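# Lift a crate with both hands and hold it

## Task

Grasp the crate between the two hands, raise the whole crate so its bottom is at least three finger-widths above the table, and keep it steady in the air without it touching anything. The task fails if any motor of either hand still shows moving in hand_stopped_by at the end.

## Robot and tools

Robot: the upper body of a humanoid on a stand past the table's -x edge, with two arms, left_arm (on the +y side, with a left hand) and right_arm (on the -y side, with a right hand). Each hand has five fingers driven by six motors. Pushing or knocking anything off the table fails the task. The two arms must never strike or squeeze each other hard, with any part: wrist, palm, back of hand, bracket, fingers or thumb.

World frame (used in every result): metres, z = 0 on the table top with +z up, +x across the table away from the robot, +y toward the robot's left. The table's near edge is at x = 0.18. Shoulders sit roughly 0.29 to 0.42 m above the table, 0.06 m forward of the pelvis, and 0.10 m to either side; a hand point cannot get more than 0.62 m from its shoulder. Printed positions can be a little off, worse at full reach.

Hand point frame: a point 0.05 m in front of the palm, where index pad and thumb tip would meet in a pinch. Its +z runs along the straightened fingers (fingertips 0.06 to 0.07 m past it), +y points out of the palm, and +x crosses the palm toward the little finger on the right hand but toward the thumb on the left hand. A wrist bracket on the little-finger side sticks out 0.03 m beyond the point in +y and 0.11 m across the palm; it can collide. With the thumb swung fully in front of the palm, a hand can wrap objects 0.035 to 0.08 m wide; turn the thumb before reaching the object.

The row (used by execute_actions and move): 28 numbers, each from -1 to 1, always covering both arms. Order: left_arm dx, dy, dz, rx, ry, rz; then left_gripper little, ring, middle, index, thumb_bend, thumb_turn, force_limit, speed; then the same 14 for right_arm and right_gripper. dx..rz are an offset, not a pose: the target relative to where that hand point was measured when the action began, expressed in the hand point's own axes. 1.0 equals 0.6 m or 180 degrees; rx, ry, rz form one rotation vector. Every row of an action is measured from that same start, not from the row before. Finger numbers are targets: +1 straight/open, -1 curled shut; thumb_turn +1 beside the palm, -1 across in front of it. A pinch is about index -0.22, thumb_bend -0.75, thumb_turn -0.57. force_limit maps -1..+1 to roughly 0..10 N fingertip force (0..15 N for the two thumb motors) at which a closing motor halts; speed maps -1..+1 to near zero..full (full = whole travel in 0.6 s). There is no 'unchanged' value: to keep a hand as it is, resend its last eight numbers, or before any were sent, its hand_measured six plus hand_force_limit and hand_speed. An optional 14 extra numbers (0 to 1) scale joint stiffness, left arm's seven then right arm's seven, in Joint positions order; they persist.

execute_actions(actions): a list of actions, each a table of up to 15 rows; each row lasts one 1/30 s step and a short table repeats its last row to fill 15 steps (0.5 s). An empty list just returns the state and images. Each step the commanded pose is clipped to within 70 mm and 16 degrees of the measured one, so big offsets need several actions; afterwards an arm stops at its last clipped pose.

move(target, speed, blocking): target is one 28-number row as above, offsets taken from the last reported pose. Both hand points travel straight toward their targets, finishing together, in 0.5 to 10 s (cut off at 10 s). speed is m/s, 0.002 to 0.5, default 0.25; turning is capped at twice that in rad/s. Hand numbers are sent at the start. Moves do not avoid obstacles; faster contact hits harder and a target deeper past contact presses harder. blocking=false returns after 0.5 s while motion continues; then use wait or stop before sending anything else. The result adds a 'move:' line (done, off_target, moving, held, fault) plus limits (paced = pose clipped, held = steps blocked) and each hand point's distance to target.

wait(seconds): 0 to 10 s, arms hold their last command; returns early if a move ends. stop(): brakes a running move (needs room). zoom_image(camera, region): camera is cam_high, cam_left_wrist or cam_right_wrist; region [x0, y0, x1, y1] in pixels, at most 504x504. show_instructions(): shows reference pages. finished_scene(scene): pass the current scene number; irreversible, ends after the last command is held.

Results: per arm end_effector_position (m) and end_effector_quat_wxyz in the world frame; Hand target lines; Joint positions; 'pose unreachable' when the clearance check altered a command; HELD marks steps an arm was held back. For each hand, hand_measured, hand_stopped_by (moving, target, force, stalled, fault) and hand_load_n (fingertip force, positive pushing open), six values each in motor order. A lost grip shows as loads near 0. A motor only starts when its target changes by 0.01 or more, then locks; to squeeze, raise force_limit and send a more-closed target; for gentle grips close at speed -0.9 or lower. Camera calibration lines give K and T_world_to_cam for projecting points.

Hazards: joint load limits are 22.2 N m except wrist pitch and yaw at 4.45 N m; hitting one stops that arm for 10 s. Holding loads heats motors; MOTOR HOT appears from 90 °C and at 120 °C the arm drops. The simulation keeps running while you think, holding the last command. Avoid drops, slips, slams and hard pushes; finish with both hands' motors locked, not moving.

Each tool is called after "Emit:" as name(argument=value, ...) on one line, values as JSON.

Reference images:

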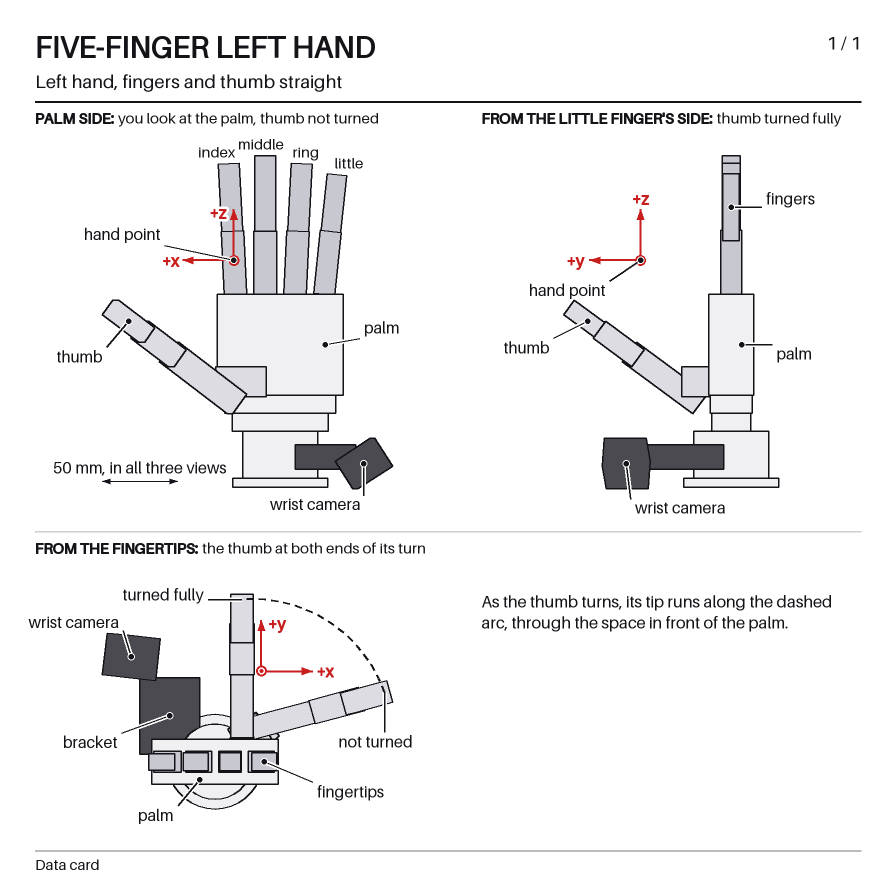

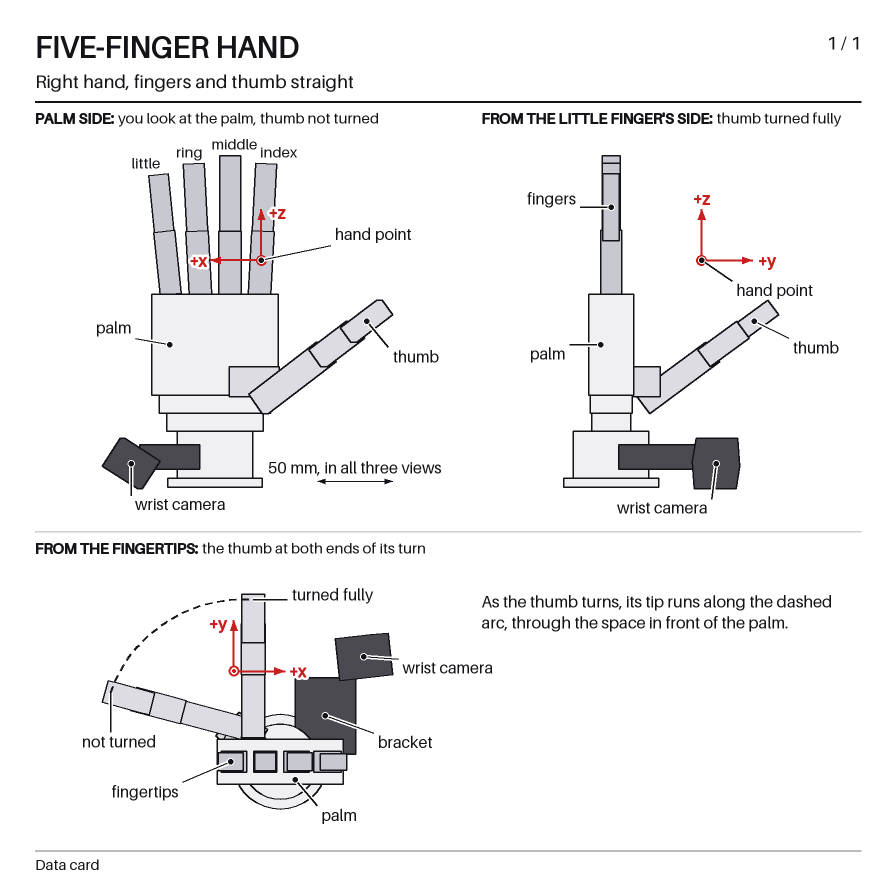

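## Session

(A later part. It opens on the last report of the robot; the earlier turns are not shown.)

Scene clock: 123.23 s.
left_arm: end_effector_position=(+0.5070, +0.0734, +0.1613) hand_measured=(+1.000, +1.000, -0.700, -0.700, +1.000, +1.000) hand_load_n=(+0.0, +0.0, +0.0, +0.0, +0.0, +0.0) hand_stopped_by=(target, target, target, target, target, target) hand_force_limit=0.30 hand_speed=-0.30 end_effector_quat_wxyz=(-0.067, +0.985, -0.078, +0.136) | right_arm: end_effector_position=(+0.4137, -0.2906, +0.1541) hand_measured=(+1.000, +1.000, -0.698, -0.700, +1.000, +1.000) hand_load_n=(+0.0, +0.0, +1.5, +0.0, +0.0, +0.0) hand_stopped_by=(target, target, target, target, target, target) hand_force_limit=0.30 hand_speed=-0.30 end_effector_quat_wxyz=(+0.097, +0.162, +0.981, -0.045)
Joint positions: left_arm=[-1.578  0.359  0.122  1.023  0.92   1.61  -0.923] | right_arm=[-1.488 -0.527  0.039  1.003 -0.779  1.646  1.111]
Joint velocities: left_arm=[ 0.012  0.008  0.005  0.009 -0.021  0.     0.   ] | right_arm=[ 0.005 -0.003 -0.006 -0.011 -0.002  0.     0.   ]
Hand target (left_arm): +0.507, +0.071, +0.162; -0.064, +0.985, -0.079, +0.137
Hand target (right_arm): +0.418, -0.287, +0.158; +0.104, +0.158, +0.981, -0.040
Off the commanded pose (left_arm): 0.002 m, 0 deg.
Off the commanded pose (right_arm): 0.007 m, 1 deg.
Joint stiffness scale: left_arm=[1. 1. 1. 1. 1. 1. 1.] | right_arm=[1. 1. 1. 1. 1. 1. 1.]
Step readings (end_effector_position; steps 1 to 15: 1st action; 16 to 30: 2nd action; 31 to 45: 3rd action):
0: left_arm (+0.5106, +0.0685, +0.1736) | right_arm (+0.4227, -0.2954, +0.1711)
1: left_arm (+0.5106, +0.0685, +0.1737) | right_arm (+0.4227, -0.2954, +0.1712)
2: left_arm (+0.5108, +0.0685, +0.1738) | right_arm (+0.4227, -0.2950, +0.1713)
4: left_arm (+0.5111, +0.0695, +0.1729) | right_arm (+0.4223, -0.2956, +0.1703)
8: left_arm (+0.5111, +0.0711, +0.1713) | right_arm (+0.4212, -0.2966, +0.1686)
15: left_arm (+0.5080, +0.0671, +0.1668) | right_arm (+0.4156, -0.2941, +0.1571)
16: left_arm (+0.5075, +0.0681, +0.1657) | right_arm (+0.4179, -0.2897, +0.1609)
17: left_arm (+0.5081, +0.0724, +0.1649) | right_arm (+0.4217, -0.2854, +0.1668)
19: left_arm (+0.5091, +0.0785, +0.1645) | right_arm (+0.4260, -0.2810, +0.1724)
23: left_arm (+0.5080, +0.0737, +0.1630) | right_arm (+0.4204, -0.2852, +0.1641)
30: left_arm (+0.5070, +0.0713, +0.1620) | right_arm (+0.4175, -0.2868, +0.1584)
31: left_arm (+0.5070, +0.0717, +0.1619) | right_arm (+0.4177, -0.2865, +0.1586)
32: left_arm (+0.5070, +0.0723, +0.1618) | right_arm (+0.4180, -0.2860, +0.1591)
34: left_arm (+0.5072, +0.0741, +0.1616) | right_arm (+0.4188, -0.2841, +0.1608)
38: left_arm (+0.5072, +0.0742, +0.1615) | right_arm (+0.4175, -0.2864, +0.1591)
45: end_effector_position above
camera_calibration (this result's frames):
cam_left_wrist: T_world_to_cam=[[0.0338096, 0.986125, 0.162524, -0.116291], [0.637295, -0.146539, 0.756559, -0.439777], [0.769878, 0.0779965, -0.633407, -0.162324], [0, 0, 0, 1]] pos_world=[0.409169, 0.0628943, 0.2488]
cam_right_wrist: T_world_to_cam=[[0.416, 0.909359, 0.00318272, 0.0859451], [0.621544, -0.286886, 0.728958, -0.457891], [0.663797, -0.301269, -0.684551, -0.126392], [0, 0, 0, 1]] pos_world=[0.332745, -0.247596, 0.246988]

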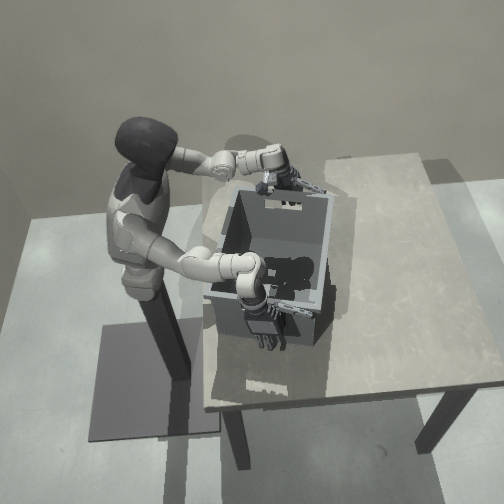

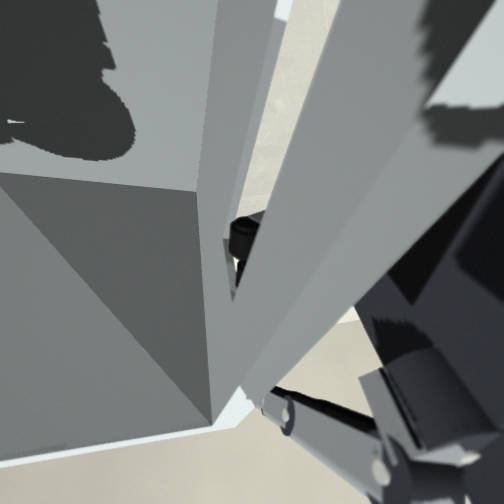

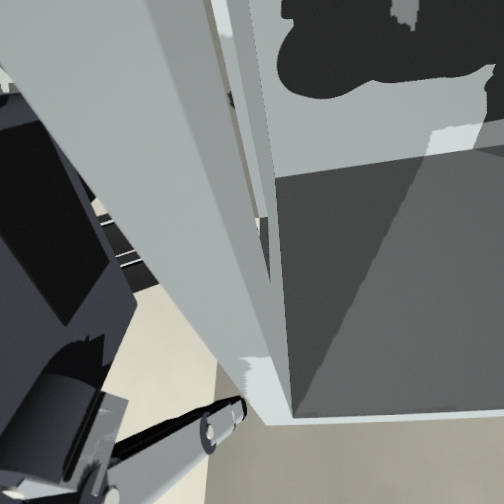

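Emit:
zoom_image(camera="cam_high", region=[200, 140, 360, 360])

Region (200, 140, 360, 360) of cam_high's 504x504 image, scaled by 2.291, with more detail than that image has; it fills the left 367 columns of this view, and the rest is white.

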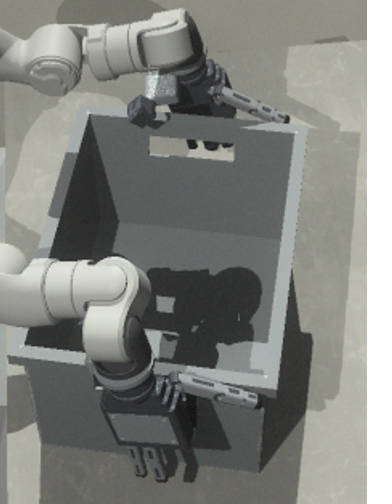

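Emit:
move(target=[0.004,-0.035,-0.018,0,0,0, 1,1,-0.7,-0.7,1,1,0.3,0.5, -0.006,-0.035,-0.03,0,0,0, 1,1,-0.7,-0.7,1,1,0.3,0.5], speed=0.04)

Emit:
execute_actions(actions=[[[0,0,0,0,0,0, 1,1,-0.2,-0.2,1,1,0.3,0.5, 0,0,0,0,0,0, 1,1,-0.2,-0.2,1,1,0.3,0.5]]])

Scene clock: 126.67 s.
left_arm: end_effector_position=(+0.5081, +0.0921, +0.1743) hand_measured=(+1.000, +1.000, -0.700, -0.700, +1.000, +1.000) hand_load_n=(+0.0, +0.0, +0.0, +0.0, +0.0, +0.0) hand_stopped_by=(target, target, target, target, target, target) hand_force_limit=0.30 hand_speed=0.50 end_effector_quat_wxyz=(-0.068, +0.985, -0.079, +0.136) | right_arm: end_effector_position=(+0.4075, -0.3104, +0.1739) hand_measured=(+1.000, +1.000, -0.700, -0.700, +1.000, +1.000) hand_load_n=(+0.0, +0.0, +0.0, +0.0, +0.0, +0.0) hand_stopped_by=(target, target, target, target, target, target) hand_force_limit=0.30 hand_speed=0.50 end_effector_quat_wxyz=(+0.099, +0.165, +0.980, -0.047)
Joint positions: left_arm=[-1.592  0.449 -0.023  1.054  0.92   1.598 -1.09 ] | right_arm=[-1.545 -0.62   0.159  1.084 -0.779  1.603  1.246]
Joint velocities: left_arm=[ 0.006 -0.02  -0.002  0.     0.002  0.    -0.001] | right_arm=[-0.002  0.012 -0.002 -0.005  0.     0.     0.002]
Hand target (left_arm): +0.508, +0.092, +0.175; -0.068, +0.985, -0.080, +0.136
Hand target (right_arm): +0.408, -0.310, +0.174; +0.099, +0.164, +0.981, -0.046
Off the commanded pose (left_arm): 0.002 m, 0 deg.
Off the commanded pose (right_arm): 0.001 m, 0 deg.
Joint stiffness scale: left_arm=[1. 1. 1. 1. 1. 1. 1.] | right_arm=[1. 1. 1. 1. 1. 1. 1.]
joint sent to its limit (left arm) — the command would take joint 1 (shoulder pitch) past its lower limit, so that joint was sent only as far as its limit.
move: done
camera_calibration (this result's frames):
cam_left_wrist: T_world_to_cam=[[0.0355942, 0.985654, 0.164983, -0.13817], [0.637533, -0.149528, 0.755773, -0.447243], [0.7696, 0.0782812, -0.633709, -0.156241], [0, 0, 0, 1]] pos_world=[0.410293, 0.0815435, 0.261799]
cam_right_wrist: T_world_to_cam=[[0.421627, 0.906767, 0.00202661, 0.103547], [0.61766, -0.288833, 0.731486, -0.47356], [0.663872, -0.307162, -0.681854, -0.11701], [0, 0, 0, 1]] pos_world=[0.326521, -0.266615, 0.266409]

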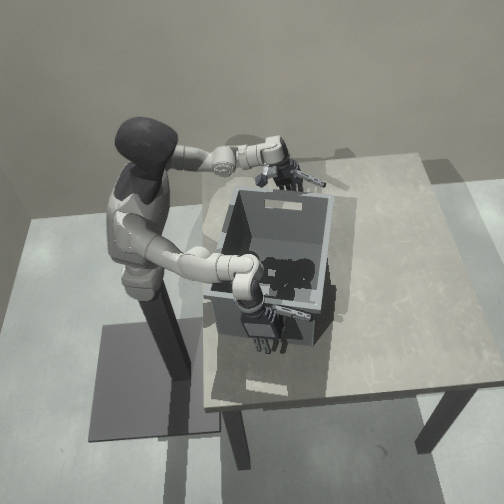

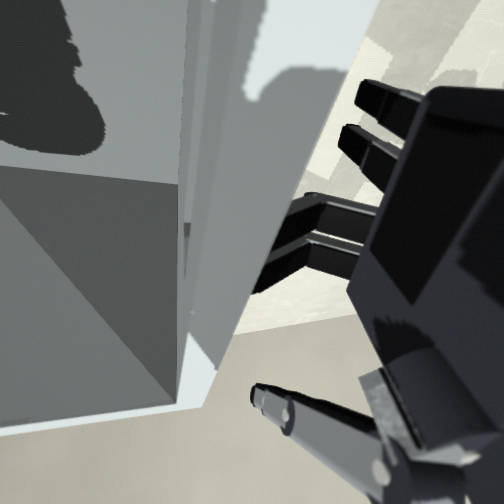

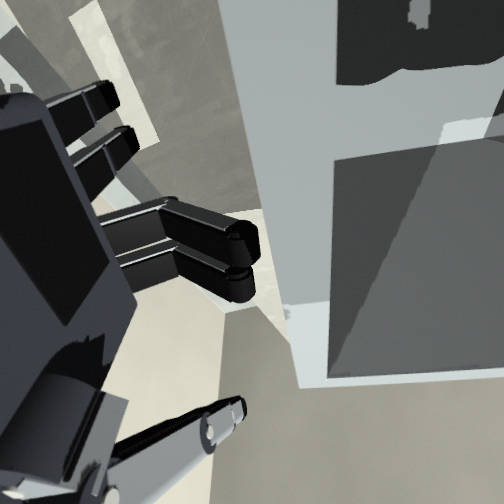

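Scene clock: 127.17 s.
left_arm: end_effector_position=(+0.5081, +0.0921, +0.1743) hand_measured=(+1.000, +1.000, -0.200, -0.200, +1.000, +1.000) hand_load_n=(+0.0, +0.0, +0.0, +0.0, +0.0, +0.0) hand_stopped_by=(target, target, target, target, target, target) hand_force_limit=0.30 hand_speed=0.50 end_effector_quat_wxyz=(-0.068, +0.985, -0.079, +0.136) | right_arm: end_effector_position=(+0.4075, -0.3104, +0.1739) hand_measured=(+1.000, +1.000, -0.200, -0.200, +1.000, +1.000) hand_load_n=(+0.0, +0.0, +0.0, +0.0, +0.0, +0.0) hand_stopped_by=(target, target, target, target, target, target) hand_force_limit=0.30 hand_speed=0.50 end_effector_quat_wxyz=(+0.099, +0.165, +0.980, -0.047)
Joint positions: left_arm=[-1.592  0.449 -0.023  1.054  0.92   1.598 -1.09 ] | right_arm=[-1.545 -0.62   0.159  1.084 -0.779  1.603  1.246]
Joint velocities: left_arm=[ 0.008  0.006  0.    -0.003  0.     0.     0.   ] | right_arm=[-0.011 -0.009  0.    -0.009 -0.002  0.     0.   ]
Hand target (left_arm): +0.508, +0.092, +0.174; -0.068, +0.985, -0.079, +0.136
Hand target (right_arm): +0.407, -0.310, +0.174; +0.099, +0.165, +0.980, -0.047
Off the commanded pose (left_arm): 0.000 m, 0 deg.
Off the commanded pose (right_arm): 0.000 m, 0 deg.
Joint stiffness scale: left_arm=[1. 1. 1. 1. 1. 1. 1.] | right_arm=[1. 1. 1. 1. 1. 1. 1.]
Step readings (end_effector_position):
0: left_arm (+0.5081, +0.0921, +0.1743) | right_arm (+0.4075, -0.3104, +0.1739)
1: left_arm (+0.5081, +0.0921, +0.1743) | right_arm (+0.4075, -0.3104, +0.1739)
2: left_arm (+0.5081, +0.0921, +0.1743) | right_arm (+0.4075, -0.3104, +0.1739)
4: left_arm (+0.5081, +0.0921, +0.1743) | right_arm (+0.4075, -0.3104, +0.1739)
8: left_arm (+0.5081, +0.0921, +0.1743) | right_arm (+0.4075, -0.3104, +0.1739)
15: end_effector_position above
camera_calibration (this result's frames):
cam_left_wrist: T_world_to_cam=[[0.0356026, 0.985649, 0.165011, -0.138181], [0.637532, -0.149555, 0.755769, -0.447238], [0.769601, 0.0782927, -0.633707, -0.156243], [0, 0, 0, 1]] pos_world=[0.410293, 0.0815443, 0.261798]
cam_right_wrist: T_world_to_cam=[[0.421623, 0.906769, 0.00204062, 0.103545], [0.617658, -0.28884, 0.731485, -0.473562], [0.663877, -0.30715, -0.681855, -0.117007], [0, 0, 0, 1]] pos_world=[0.326521, -0.266613, 0.26641]

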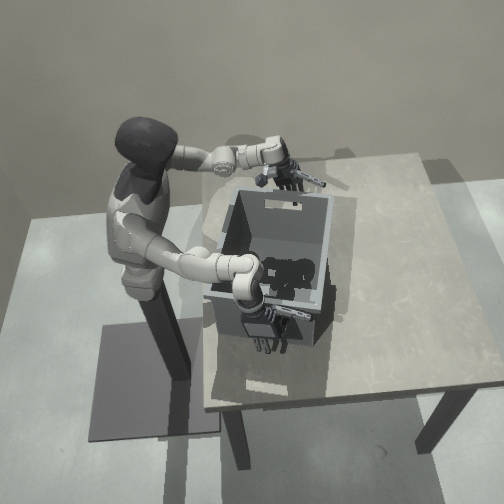

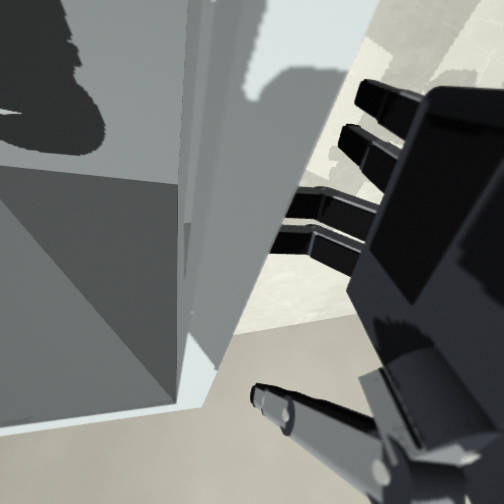

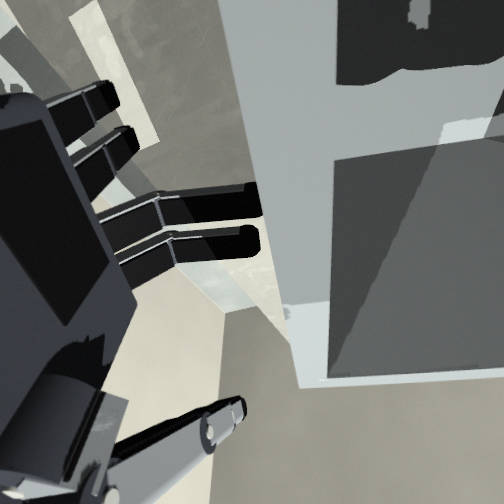

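Emit:
move(target=[-0.0046,0.065,-0.012,0,0,0, 1,1,-0.2,-0.2,1,1,0.3,0.5, 0.005,0.066,-0.005,0,0,0, 1,1,-0.2,-0.2,1,1,0.3,0.5], speed=0.025)

Scene clock: 131.80 s.
left_arm: end_effector_position=(+0.5039, +0.0740, +0.1763) hand_measured=(+1.000, +1.000, -0.200, -0.200, +1.000, +1.000) hand_load_n=(+0.0, +0.0, +0.0, +2.5, +0.0, +0.0) hand_stopped_by=(target, target, target, target, target, target) hand_force_limit=0.30 hand_speed=0.50 end_effector_quat_wxyz=(-0.094, +0.983, -0.061, +0.144) | right_arm: end_effector_position=(+0.4149, -0.2879, +0.1753) hand_measured=(+1.000, +1.000, -0.200, -0.200, +1.000, +1.000) hand_load_n=(+0.0, +0.0, +0.0, +2.0, +0.0, +0.0) hand_stopped_by=(target, target, target, target, target, target) hand_force_limit=0.30 hand_speed=0.50 end_effector_quat_wxyz=(+0.098, +0.171, +0.978, -0.073)
Joint positions: left_arm=[-1.59   0.242  0.349  1.012  1.647  1.61  -1.337] | right_arm=[-1.534 -0.431 -0.119  1.076 -1.535  1.646  1.619]
Joint velocities: left_arm=[ 0.011 -0.012  0.032  0.     0.064  0.    -0.044] | right_arm=[-0.002  0.026 -0.086  0.014 -0.126  0.     0.023]
Hand target (left_arm): +0.500, +0.055, +0.175; -0.066, +0.985, -0.074, +0.141
Hand target (right_arm): +0.420, -0.271, +0.175; +0.101, +0.161, +0.981, -0.047
Off the commanded pose (left_arm): 0.021 m, 4 deg.
Off the commanded pose (right_arm): 0.016 m, 3 deg.
Joint stiffness scale: left_arm=[1. 1. 1. 1. 1. 1. 1.] | right_arm=[1. 1. 1. 1. 1. 1. 1.]
joint sent to its limit (left arm) — the command would take joint 1 (shoulder pitch) past its lower limit and joint 6 (wrist pitch) past its upper limit, so those joints were sent only as far as their limits.
joint sent to its limit (right arm) — the command would take joint 6 (wrist pitch) past its upper limit and joint 7 (wrist yaw) past its upper limit, so those joints were sent only as far as their limits.
move: off_target (left_arm, right_arm)
camera_calibration (this result's frames):
cam_left_wrist: T_world_to_cam=[[-0.00815639, 0.977953, 0.208667, -0.105611], [0.626815, -0.157588, 0.763065, -0.444125], [0.779125, 0.13702, -0.611711, -0.163328], [0, 0, 0, 1]] pos_world=[0.404776, 0.0556732, 0.261024]
cam_right_wrist: T_world_to_cam=[[0.438761, 0.89737, -0.0470805, 0.0787706], [0.619157, -0.263929, 0.739585, -0.467549], [0.651255, -0.353651, -0.671415, -0.124079], [0, 0, 0, 1]] pos_world=[0.335732, -0.237967, 0.266193]

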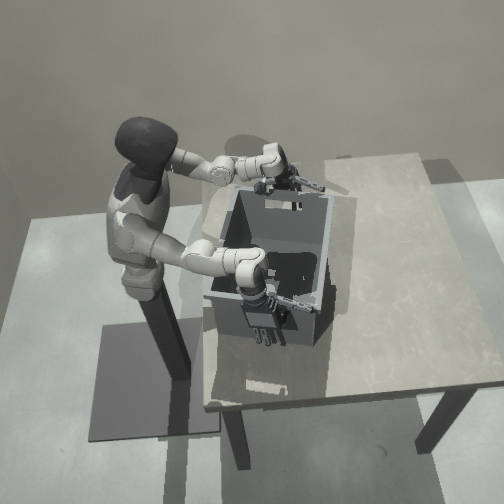

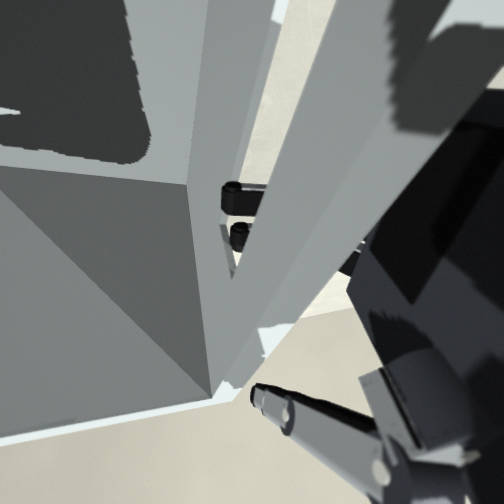

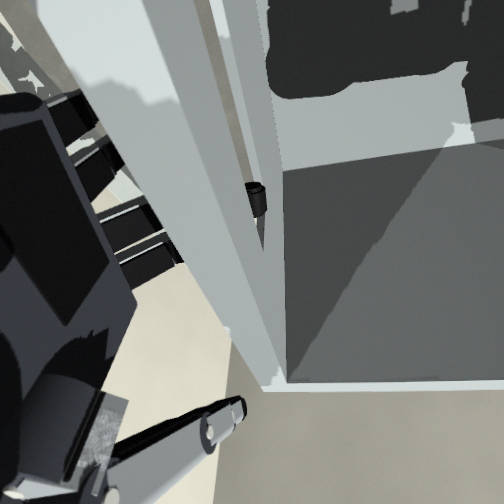

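Emit:
move(target=[-0.0497,-0.0063,-0.0057,-0.0755,-0.0177,0.033, 1,1,-0.2,-0.2,1,1,0.3,0.5, 0.0497,-0.0047,-0.0053,-0.041,0.0013,-0.0253, 1,1,-0.2,-0.2,1,1,0.3,0.5], speed=0.025)

Scene clock: 141.13 s.
left_arm: end_effector_position=(+0.4740, +0.0820, +0.1704) hand_measured=(+1.000, +1.000, -0.200, -0.200, +1.000, +1.000) hand_load_n=(+0.0, +0.0, +0.0, +0.0, +0.0, +0.0) hand_stopped_by=(target, target, target, target, target, target) hand_force_limit=0.30 hand_speed=0.50 end_effector_quat_wxyz=(+0.018, +0.989, -0.137, +0.059) | right_arm: end_effector_position=(+0.3865, -0.2843, +0.1717) hand_measured=(+1.000, +1.000, -0.200, -0.200, +1.000, +1.000) hand_load_n=(+0.0, +0.0, +0.0, +0.0, +0.0, +0.0) hand_stopped_by=(target, target, target, target, target, target) hand_force_limit=0.30 hand_speed=0.50 end_effector_quat_wxyz=(+0.071, +0.104, +0.992, +0.014)
Joint positions: left_arm=[-1.592  0.485  0.05   1.223  1.314  1.395 -1.621] | right_arm=[-1.456 -0.773  0.605  0.895 -0.582  1.644  1.642]
Joint velocities: left_arm=[ 0.003  0.003 -0.186  0.005 -0.175  0.018  0.   ] | right_arm=[ 0.018  0.002 -0.005 -0.012  0.011  0.     0.   ]
Hand target (left_arm): +0.474, +0.082, +0.171; +0.020, +0.989, -0.135, +0.060
Hand target (right_arm): +0.386, -0.284, +0.172; +0.071, +0.105, +0.992, +0.017
Off the commanded pose (left_arm): 0.002 m, 5 deg.
Off the commanded pose (right_arm): 0.004 m, 6 deg.
Joint stiffness scale: left_arm=[1. 1. 1. 1. 1. 1. 1.] | right_arm=[1. 1. 1. 1. 1. 1. 1.]
joint sent to its limit (left arm) — the command would take joint 1 (shoulder pitch) past its lower limit and joint 7 (wrist yaw) past its lower limit, so those joints were sent only as far as their limits.
joint sent to its limit (right arm) — the command would take joint 6 (wrist pitch) past its upper limit and joint 7 (wrist yaw) past its upper limit, so those joints were sent only as far as their limits.
move: off_target (left_arm, right_arm)
camera_calibration (this result's frames):
cam_left_wrist: T_world_to_cam=[[0.175639, 0.984439, 0.00561301, -0.165542], [0.742771, -0.136259, 0.655534, -0.458005], [0.646098, -0.110968, -0.755145, -0.0369736], [0, 0, 0, 1]] pos_world=[0.393157, 0.0964553, 0.273247]
cam_right_wrist: T_world_to_cam=[[0.300062, 0.949087, 0.0959039, 0.13162], [0.685642, -0.284479, 0.67005, -0.465952], [0.663218, -0.1353, -0.736095, -0.0380605], [0, 0, 0, 1]] pos_world=[0.305224, -0.262622, 0.271572]

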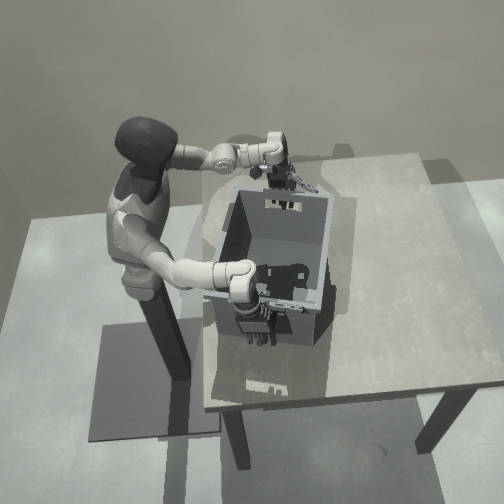

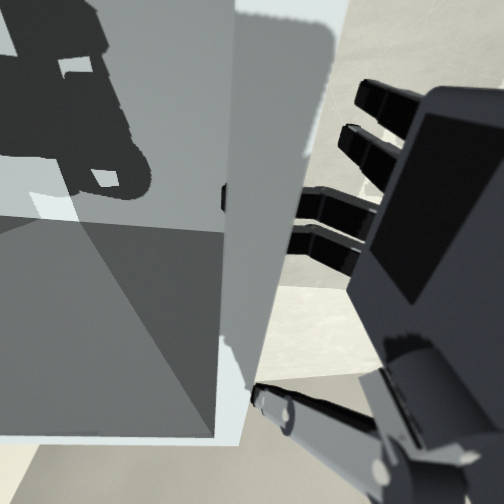

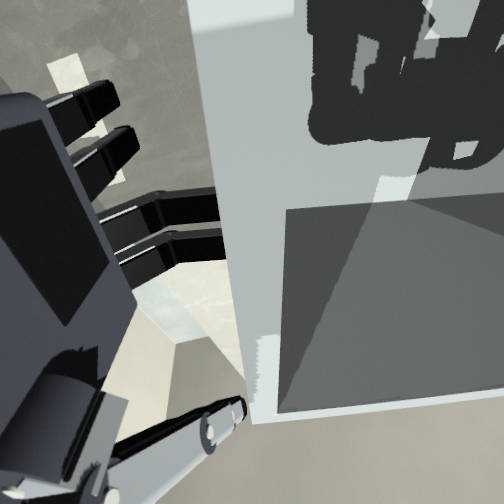

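Emit:
move(target=[0,0.04,0,0,0,0, 1,1,-0.2,-0.2,1,1,0.3,0.5, 0,0.04,0,0,0,0, 1,1,-0.2,-0.2,1,1,0.3,0.5], speed=0.025)

Emit:
zoom_image(camera="cam_high", region=[200, 140, 360, 360])

Scene clock: 143.80 s.
left_arm: end_effector_position=(+0.4708, +0.0755, +0.1674) hand_measured=(+1.000, +1.000, -0.200, -0.200, +1.000, +1.000) hand_load_n=(+0.0, +0.0, -1.0, +0.0, -1.0, +0.5) hand_stopped_by=(target, target, target, target, target, target) hand_force_limit=0.30 hand_speed=0.50 end_effector_quat_wxyz=(-0.001, +0.991, -0.125, +0.052) | right_arm: end_effector_position=(+0.3869, -0.2820, +0.1731) hand_measured=(+1.000, +1.000, -0.200, -0.200, +1.000, +1.000) hand_load_n=(+0.0, +0.0, +0.0, +0.0, +0.0, +0.5) hand_stopped_by=(target, target, target, target, target, target) hand_force_limit=0.30 hand_speed=0.50 end_effector_quat_wxyz=(+0.052, +0.110, +0.993, +0.001)
Joint positions: left_arm=[-1.593  0.524 -0.409  1.171  0.898  1.553 -1.608] | right_arm=[-1.53  -0.743  0.709  0.991 -0.531  1.646  1.63 ]
Joint velocities: left_arm=[ 0.008  0.061 -0.348 -0.061 -0.321  0.113  0.008] | right_arm=[0.    0.002 0.025 0.002 0.009 0.    0.   ]
Hand target (left_arm): +0.466, +0.057, +0.167; +0.022, +0.988, -0.144, +0.049
Hand target (right_arm): +0.392, -0.262, +0.173; +0.052, +0.092, +0.994, +0.026
Off the commanded pose (left_arm): 0.017 m, 3 deg.
Off the commanded pose (right_arm): 0.022 m, 3 deg.
Joint stiffness scale: left_arm=[1. 1. 1. 1. 1. 1. 1.] | right_arm=[1. 1. 1. 1. 1. 1. 1.]
joint sent to its limit (left arm) — the command would take joint 1 (shoulder pitch) past its lower limit and joint 7 (wrist yaw) past its lower limit, so those joints were sent only as far as their limits.
joint sent to its limit (right arm) — the command would take joint 6 (wrist pitch) past its upper limit and joint 7 (wrist yaw) past its upper limit, so those joints were sent only as far as their limits.
move: off_target (left_arm, right_arm)
camera_calibration (this result's frames):
cam_left_wrist: T_world_to_cam=[[0.149781, 0.987863, 0.0411455, -0.15257], [0.752906, -0.140933, 0.642862, -0.456768], [0.640858, -0.06531, -0.764876, -0.03721], [0, 0, 0, 1]] pos_world=[0.390602, 0.0839146, 0.271455]
cam_right_wrist: T_world_to_cam=[[0.315895, 0.946619, 0.0641999, 0.127929], [0.7084, -0.28033, 0.647753, -0.470315], [0.631173, -0.159143, -0.75914, -0.0273878], [0, 0, 0, 1]] pos_world=[0.310045, -0.257302, 0.275644]

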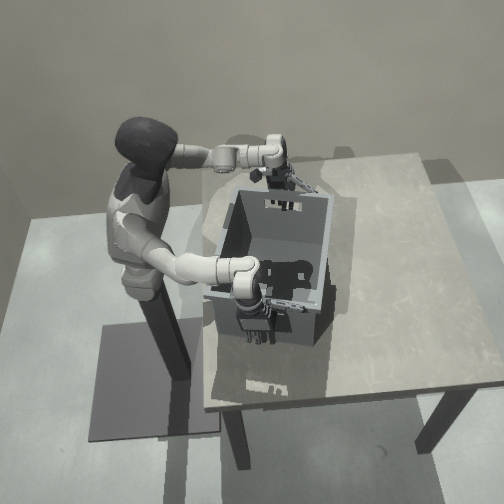

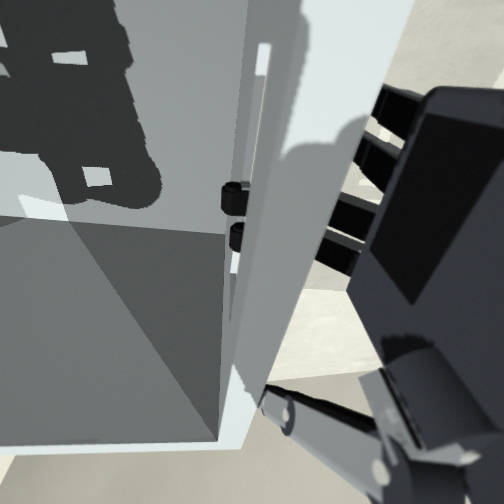

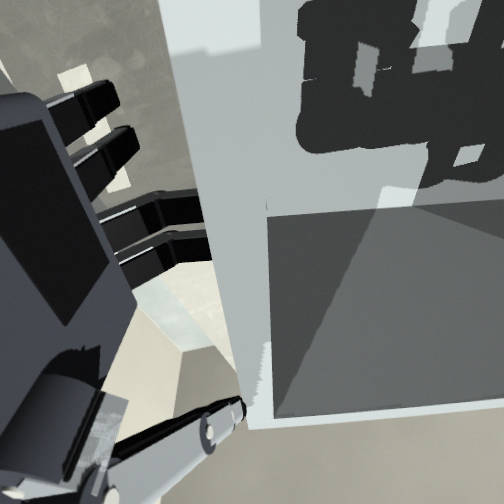

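Region (200, 140, 360, 360) of cam_high's 504x504 image, scaled by 2.291, with more detail than that image has; it fills the left 367 columns of this view, and the rest is white.

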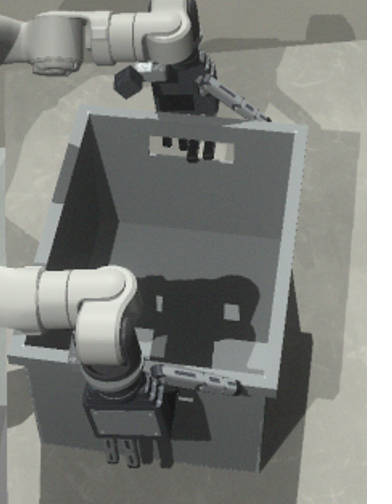

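Emit:
move(target=[0,0,-0.011,-0.0049,0.0673,0, 1,1,-0.2,-0.2,1,1,0.3,0.5, 0,0,-0.002,0.0064,-0.0673,0.0094, 1,1,-0.2,-0.2,1,1,0.3,0.5], speed=0.04)

Scene clock: 152.53 s.
left_arm: end_effector_position=(+0.4660, +0.0763, +0.1707) hand_measured=(+1.000, +1.000, -0.200, -0.200, +1.000, +1.000) hand_load_n=(+0.0, +0.0, +0.0, +0.0, +0.0, +0.0) hand_stopped_by=(target, target, target, target, target, target) hand_force_limit=0.30 hand_speed=0.50 end_effector_quat_wxyz=(+0.053, +0.977, -0.175, +0.107) | right_arm: end_effector_position=(+0.3872, -0.2799, +0.1725) hand_measured=(+1.000, +1.000, -0.200, -0.200, +1.000, +1.000) hand_load_n=(+0.0, +0.0, +0.0, +0.0, +0.0, +0.0) hand_stopped_by=(target, target, target, target, target, target) hand_force_limit=0.30 hand_speed=0.50 end_effector_quat_wxyz=(+0.136, +0.070, +0.988, +0.037)
Joint positions: left_arm=[-1.373  0.723 -0.477  0.699  0.644  1.61  -1.619] | right_arm=[-1.243 -0.81   0.351  0.589 -0.667  1.646  1.642]
Joint velocities: left_arm=[ 0.04   0.012  0.035 -0.052  0.02   0.     0.   ] | right_arm=[ 0.035  0.    -0.031 -0.046 -0.015  0.     0.   ]
Hand target (left_arm): +0.465, +0.074, +0.171; +0.057, +0.976, -0.178, +0.108
Hand target (right_arm): +0.387, -0.281, +0.172; +0.137, +0.071, +0.987, +0.036
Off the commanded pose (left_arm): 0.005 m, 9 deg.
Off the commanded pose (right_arm): 0.003 m, 9 deg.
Joint stiffness scale: left_arm=[1. 1. 1. 1. 1. 1. 1.] | right_arm=[1. 1. 1. 1. 1. 1. 1.]
joint sent to its limit (left arm) — the command would take joint 6 (wrist pitch) past its upper limit and joint 7 (wrist yaw) past its lower limit, so those joints were sent only as far as their limits.
joint sent to its limit (right arm) — the command would take joint 6 (wrist pitch) past its upper limit and joint 7 (wrist yaw) past its upper limit, so those joints were sent only as far as their limits.
move: off_target (left_arm, right_arm)
camera_calibration (this result's frames):
cam_left_wrist: T_world_to_cam=[[0.257187, 0.964939, -0.0524242, -0.185143], [0.67113, -0.139319, 0.728131, -0.431785], [0.695298, -0.22245, -0.68343, -0.0588342], [0, 0, 0, 1]] pos_world=[0.378307, 0.105409, 0.264481]
cam_right_wrist: T_world_to_cam=[[0.218713, 0.963024, 0.157322, 0.151988], [0.607705, -0.260571, 0.750198, -0.442707], [0.763452, -0.0684729, -0.642224, -0.0736953], [0, 0, 0, 1]] pos_world=[0.292056, -0.266771, 0.260878]

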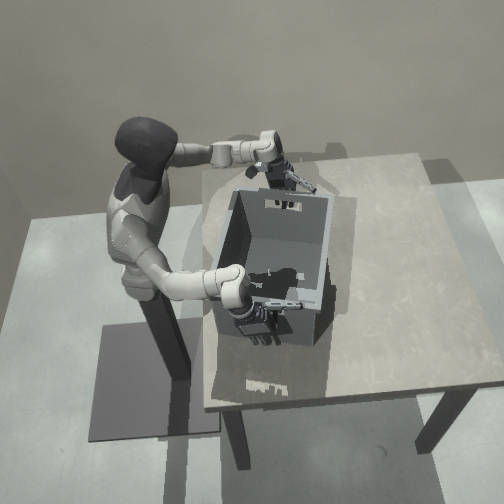

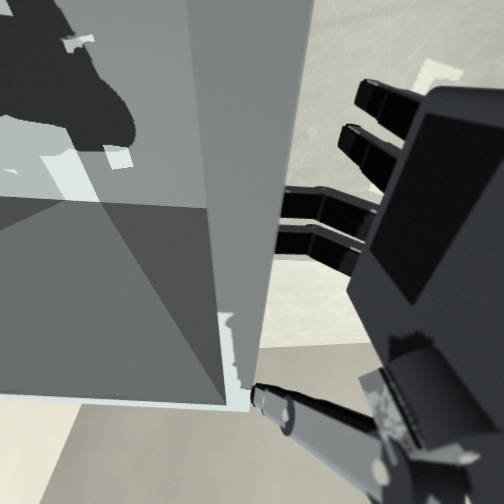

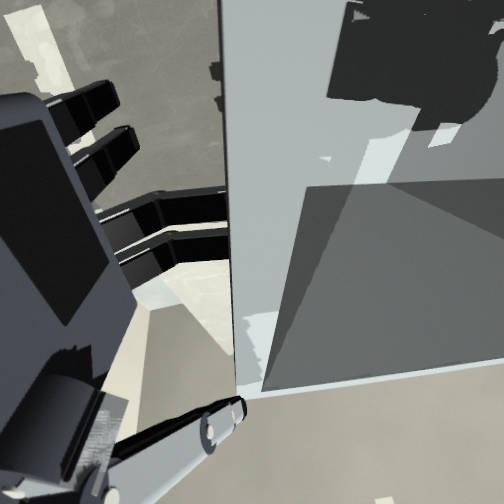

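Emit:
move(target=[0,0.04,-0.004,0,0,0, 1,1,-0.2,-0.2,1,1,0.3,0.5, 0,0.04,-0.003,0,0,0, 1,1,-0.2,-0.2,1,1,0.3,0.5], speed=0.025)

Emit:
zoom_image(camera="cam_high", region=[200, 140, 360, 360])

Scene clock: 165.40 s.
left_arm: end_effector_position=(+0.4644, +0.0752, +0.1728) hand_measured=(+1.000, +1.000, -0.200, -0.200, +1.000, +1.000) hand_load_n=(+0.0, +0.0, +0.0, +0.0, +0.0, +0.5) hand_stopped_by=(target, target, target, target, target, target) hand_force_limit=0.30 hand_speed=0.50 end_effector_quat_wxyz=(+0.042, +0.979, -0.178, +0.089) | right_arm: end_effector_position=(+0.3892, -0.2587, +0.1758) hand_measured=(+1.000, +1.000, -0.200, -0.200, +1.000, +1.000) hand_load_n=(+0.0, +0.0, +0.0, +0.0, +0.0, +0.0) hand_stopped_by=(target, target, target, target, target, target) hand_force_limit=0.30 hand_speed=0.50 end_effector_quat_wxyz=(+0.125, +0.041, +0.990, +0.058)
Joint positions: left_arm=[-1.444  0.727 -0.591  0.769  0.561  1.61  -1.605] | right_arm=[-1.292 -0.807  0.442  0.597 -0.569  1.646  1.642]
Joint velocities: left_arm=[-0.011  0.002 -0.009  0.015 -0.008  0.     0.002] | right_arm=[-0.009  0.     0.009  0.003  0.003  0.     0.   ]
Hand target (left_arm): +0.458, +0.055, +0.174; +0.069, +0.975, -0.197, +0.083
Hand target (right_arm): +0.389, -0.257, +0.176; +0.125, +0.040, +0.989, +0.062
Off the commanded pose (left_arm): 0.022 m, 2 deg.
Off the commanded pose (right_arm): 0.003 m, 4 deg.
Joint stiffness scale: left_arm=[1. 1. 1. 1. 1. 1. 1.] | right_arm=[1. 1. 1. 1. 1. 1. 1.]
joint sent to its limit (left arm) — the command would take joint 6 (wrist pitch) past its upper limit and joint 7 (wrist yaw) past its lower limit, so those joints were sent only as far as their limits.
joint sent to its limit (right arm) — the command would take joint 6 (wrist pitch) past its upper limit and joint 7 (wrist yaw) past its upper limit, so those joints were sent only as far as their limits.
move: off_target (left_arm, right_arm)
camera_calibration (this result's frames):
cam_left_wrist: T_world_to_cam=[[0.261243, 0.964722, -0.0326286, -0.188847], [0.692825, -0.163863, 0.702241, -0.43611], [0.67212, -0.206061, -0.711191, -0.0422287], [0, 0, 0, 1]] pos_world=[0.379866, 0.10202, 0.27006]
cam_right_wrist: T_world_to_cam=[[0.15908, 0.969069, 0.188676, 0.14987], [0.636356, -0.24676, 0.730863, -0.445054], [0.754814, 0.00379939, -0.655928, -0.047213], [0, 0, 0, 1]] pos_world=[0.295009, -0.254876, 0.266028]

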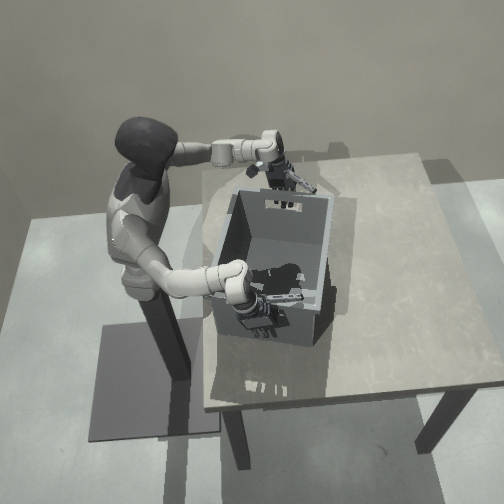

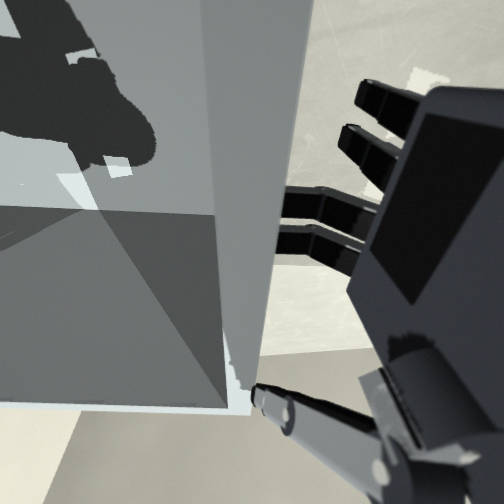

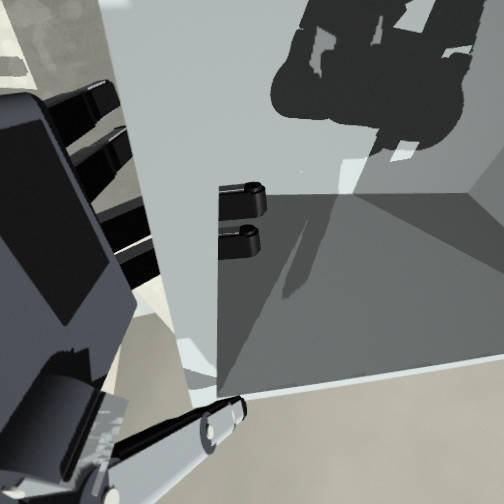

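Region (200, 140, 360, 360) of cam_high's 504x504 image, scaled by 2.291, with more detail than that image has; it fills the left 367 columns of this view, and the rest is white.

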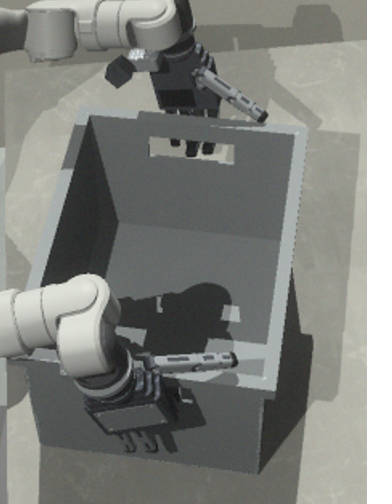

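Emit:
move(target=[0,-0.005,-0.003,0,0.05,0, 1,1,-0.2,-0.2,1,1,0.3,0.5, 0,0,0,0,0,0, 1,1,-0.2,-0.2,1,1,0.3,0.5], speed=0.04)

Emit:
move(target=[0,0.045,0,0,0,0, 1,1,-0.2,-0.2,1,1,0.3,0.5, 0,0,0,0,0,0, 1,1,-0.2,-0.2,1,1,0.3,0.5], speed=0.025)

Emit:
zoom_image(camera="cam_high", region=[200, 140, 360, 360])

Scene clock: 168.87 s.
left_arm: end_effector_position=(+0.4644, +0.0773, +0.1748) hand_measured=(+1.000, +1.000, -0.200, -0.200, +1.000, +1.000) hand_load_n=(+0.0, +0.0, +0.0, +0.0, +0.0, +0.0) hand_stopped_by=(target, target, target, target, target, target) hand_force_limit=0.30 hand_speed=0.50 end_effector_quat_wxyz=(+0.070, +0.965, -0.194, +0.160) | right_arm: end_effector_position=(+0.3892, -0.2587, +0.1758) hand_measured=(+1.000, +1.000, -0.200, -0.200, +1.000, +1.000) hand_load_n=(+0.0, +0.0, +0.0, +0.0, +0.0, +0.0) hand_stopped_by=(target, target, target, target, target, target) hand_force_limit=0.30 hand_speed=0.50 end_effector_quat_wxyz=(+0.125, +0.041, +0.990, +0.058)
Joint positions: left_arm=[-1.213  0.748 -0.31   0.456  0.708  1.61  -1.62 ] | right_arm=[-1.293 -0.807  0.442  0.597 -0.568  1.646  1.642]
Joint velocities: left_arm=[-0.012 -0.002 -0.005 -0.021  0.021  0.     0.   ] | right_arm=[ 0.002 -0.005 -0.005 -0.006 -0.012  0.     0.   ]
Hand target (left_arm): +0.464, +0.077, +0.175; +0.071, +0.965, -0.195, +0.161
Hand target (right_arm): +0.389, -0.259, +0.176; +0.125, +0.041, +0.990, +0.058
Off the commanded pose (left_arm): 0.001 m, 3 deg.
Off the commanded pose (right_arm): 0.000 m, 0 deg.
Joint stiffness scale: left_arm=[1. 1. 1. 1. 1. 1. 1.] | right_arm=[1. 1. 1. 1. 1. 1. 1.]
joint sent to its limit (left arm) — the command would take joint 6 (wrist pitch) past its upper limit and joint 7 (wrist yaw) past its lower limit, so those joints were sent only as far as their limits.
joint sent to its limit (right arm) — the command would take joint 6 (wrist pitch) past its upper limit, so that joint was sent only as far as its limit.
move: off_target (left_arm)
camera_calibration (this result's frames):
cam_left_wrist: T_world_to_cam=[[0.301799, 0.95071, -0.0711868, -0.201785], [0.587711, -0.126733, 0.799084, -0.408213], [0.750675, -0.283, -0.59699, -0.0908857], [0, 0, 0, 1]] pos_world=[0.369035, 0.114385, 0.257574]
cam_right_wrist: T_world_to_cam=[[0.159228, 0.969051, 0.188645, 0.149827], [0.636578, -0.246833, 0.730645, -0.445081], [0.754596, 0.00374838, -0.656179, -0.0471035], [0, 0, 0, 1]] pos_world=[0.295016, -0.254874, 0.266024]

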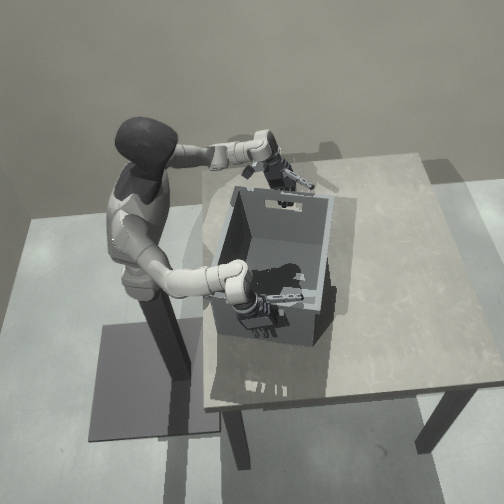

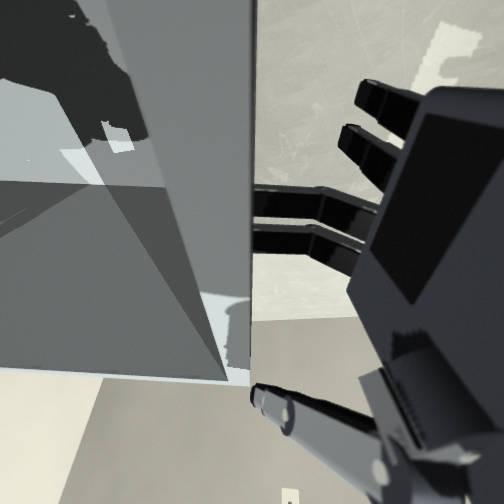

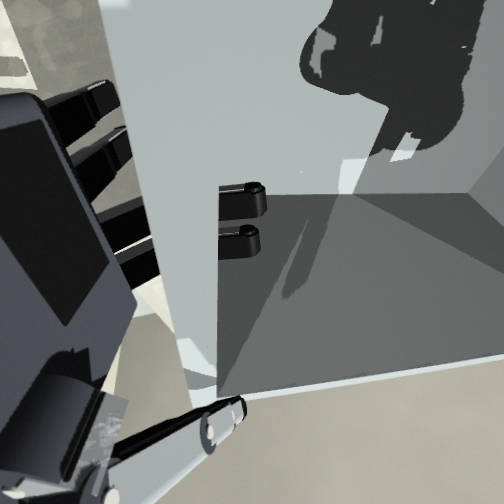

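Scene clock: 170.20 s.
left_arm: end_effector_position=(+0.4549, +0.0551, +0.1754) hand_measured=(+1.000, +1.000, -0.200, -0.200, +1.000, +1.000) hand_load_n=(+0.0, +0.0, +0.0, +0.0, +0.0, +0.0) hand_stopped_by=(target, target, target, target, target, target) hand_force_limit=0.30 hand_speed=0.50 end_effector_quat_wxyz=(+0.094, +0.958, -0.226, +0.148) | right_arm: end_effector_position=(+0.3892, -0.2587, +0.1758) hand_measured=(+1.000, +1.000, -0.200, -0.200, +1.000, +1.000) hand_load_n=(+0.0, +0.0, +0.0, +0.0, +0.0, +0.0) hand_stopped_by=(target, target, target, target, target, target) hand_force_limit=0.30 hand_speed=0.50 end_effector_quat_wxyz=(+0.125, +0.041, +0.990, +0.058)
Joint positions: left_arm=[-1.235  0.733 -0.363  0.443  0.634  1.61  -1.62 ] | right_arm=[-1.293 -0.807  0.442  0.597 -0.568  1.646  1.642]
Joint velocities: left_arm=[-0.014  0.015 -0.014 -0.005 -0.005  0.     0.   ] | right_arm=[ 0.006 -0.003 -0.002 -0.003  0.     0.     0.   ]
Hand target (left_arm): +0.454, +0.053, +0.176; +0.097, +0.957, -0.229, +0.148
Hand target (right_arm): +0.389, -0.259, +0.176; +0.125, +0.041, +0.990, +0.058
Off the commanded pose (left_arm): 0.003 m, 5 deg.
Off the commanded pose (right_arm): 0.000 m, 0 deg.
Joint stiffness scale: left_arm=[1. 1. 1. 1. 1. 1. 1.] | right_arm=[1. 1. 1. 1. 1. 1. 1.]
joint sent to its limit (left arm) — the command would take joint 6 (wrist pitch) past its upper limit and joint 7 (wrist yaw) past its lower limit, so those joints were sent only as far as their limits.
joint sent to its limit (right arm) — the command would take joint 6 (wrist pitch) past its upper limit, so that joint was sent only as far as its limit.
move: off_target (left_arm)
camera_calibration (this result's frames):
cam_left_wrist: T_world_to_cam=[[0.368427, 0.923226, -0.109159, -0.199923], [0.597678, -0.145287, 0.788462, -0.407557], [0.71207, -0.355733, -0.605319, -0.0666696], [0, 0, 0, 1]] pos_world=[0.364718, 0.101645, 0.259163]
cam_right_wrist: T_world_to_cam=[[0.159228, 0.969051, 0.188645, 0.149827], [0.636578, -0.246833, 0.730645, -0.445081], [0.754596, 0.00374839, -0.656179, -0.0471035], [0, 0, 0, 1]] pos_world=[0.295016, -0.254874, 0.266024]

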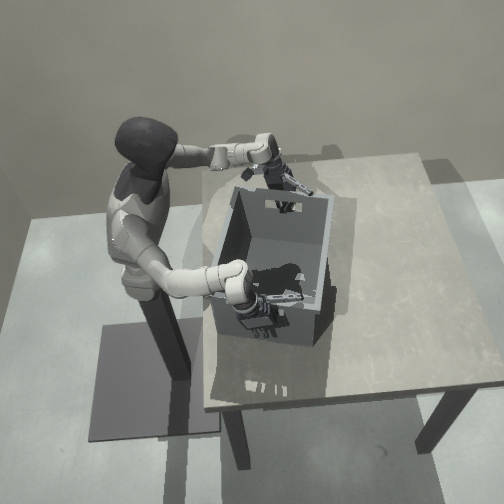

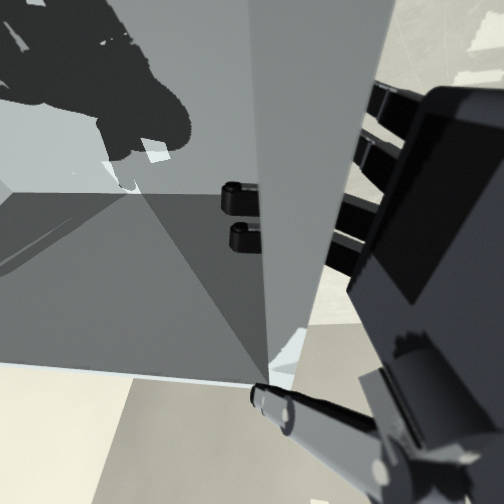

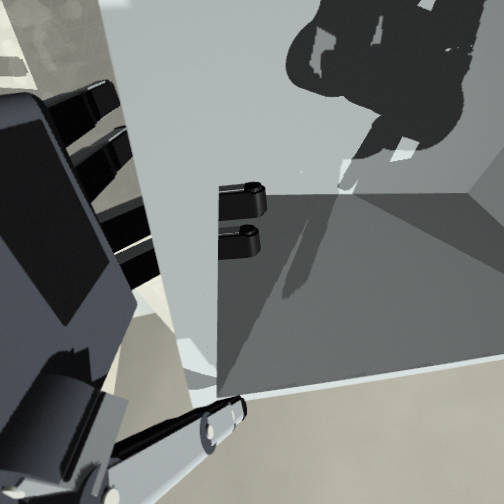

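Region (200, 140, 360, 360) of cam_high's 504x504 image, scaled by 2.291, with more detail than that image has; it fills the left 367 columns of this view, and the rest is white.

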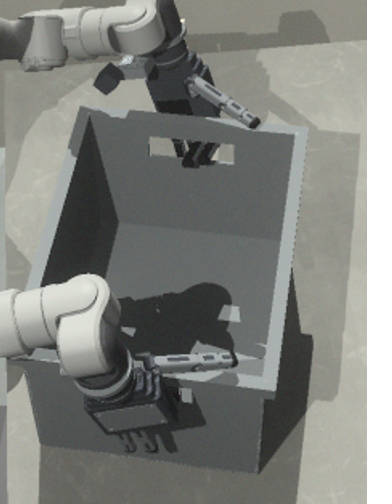

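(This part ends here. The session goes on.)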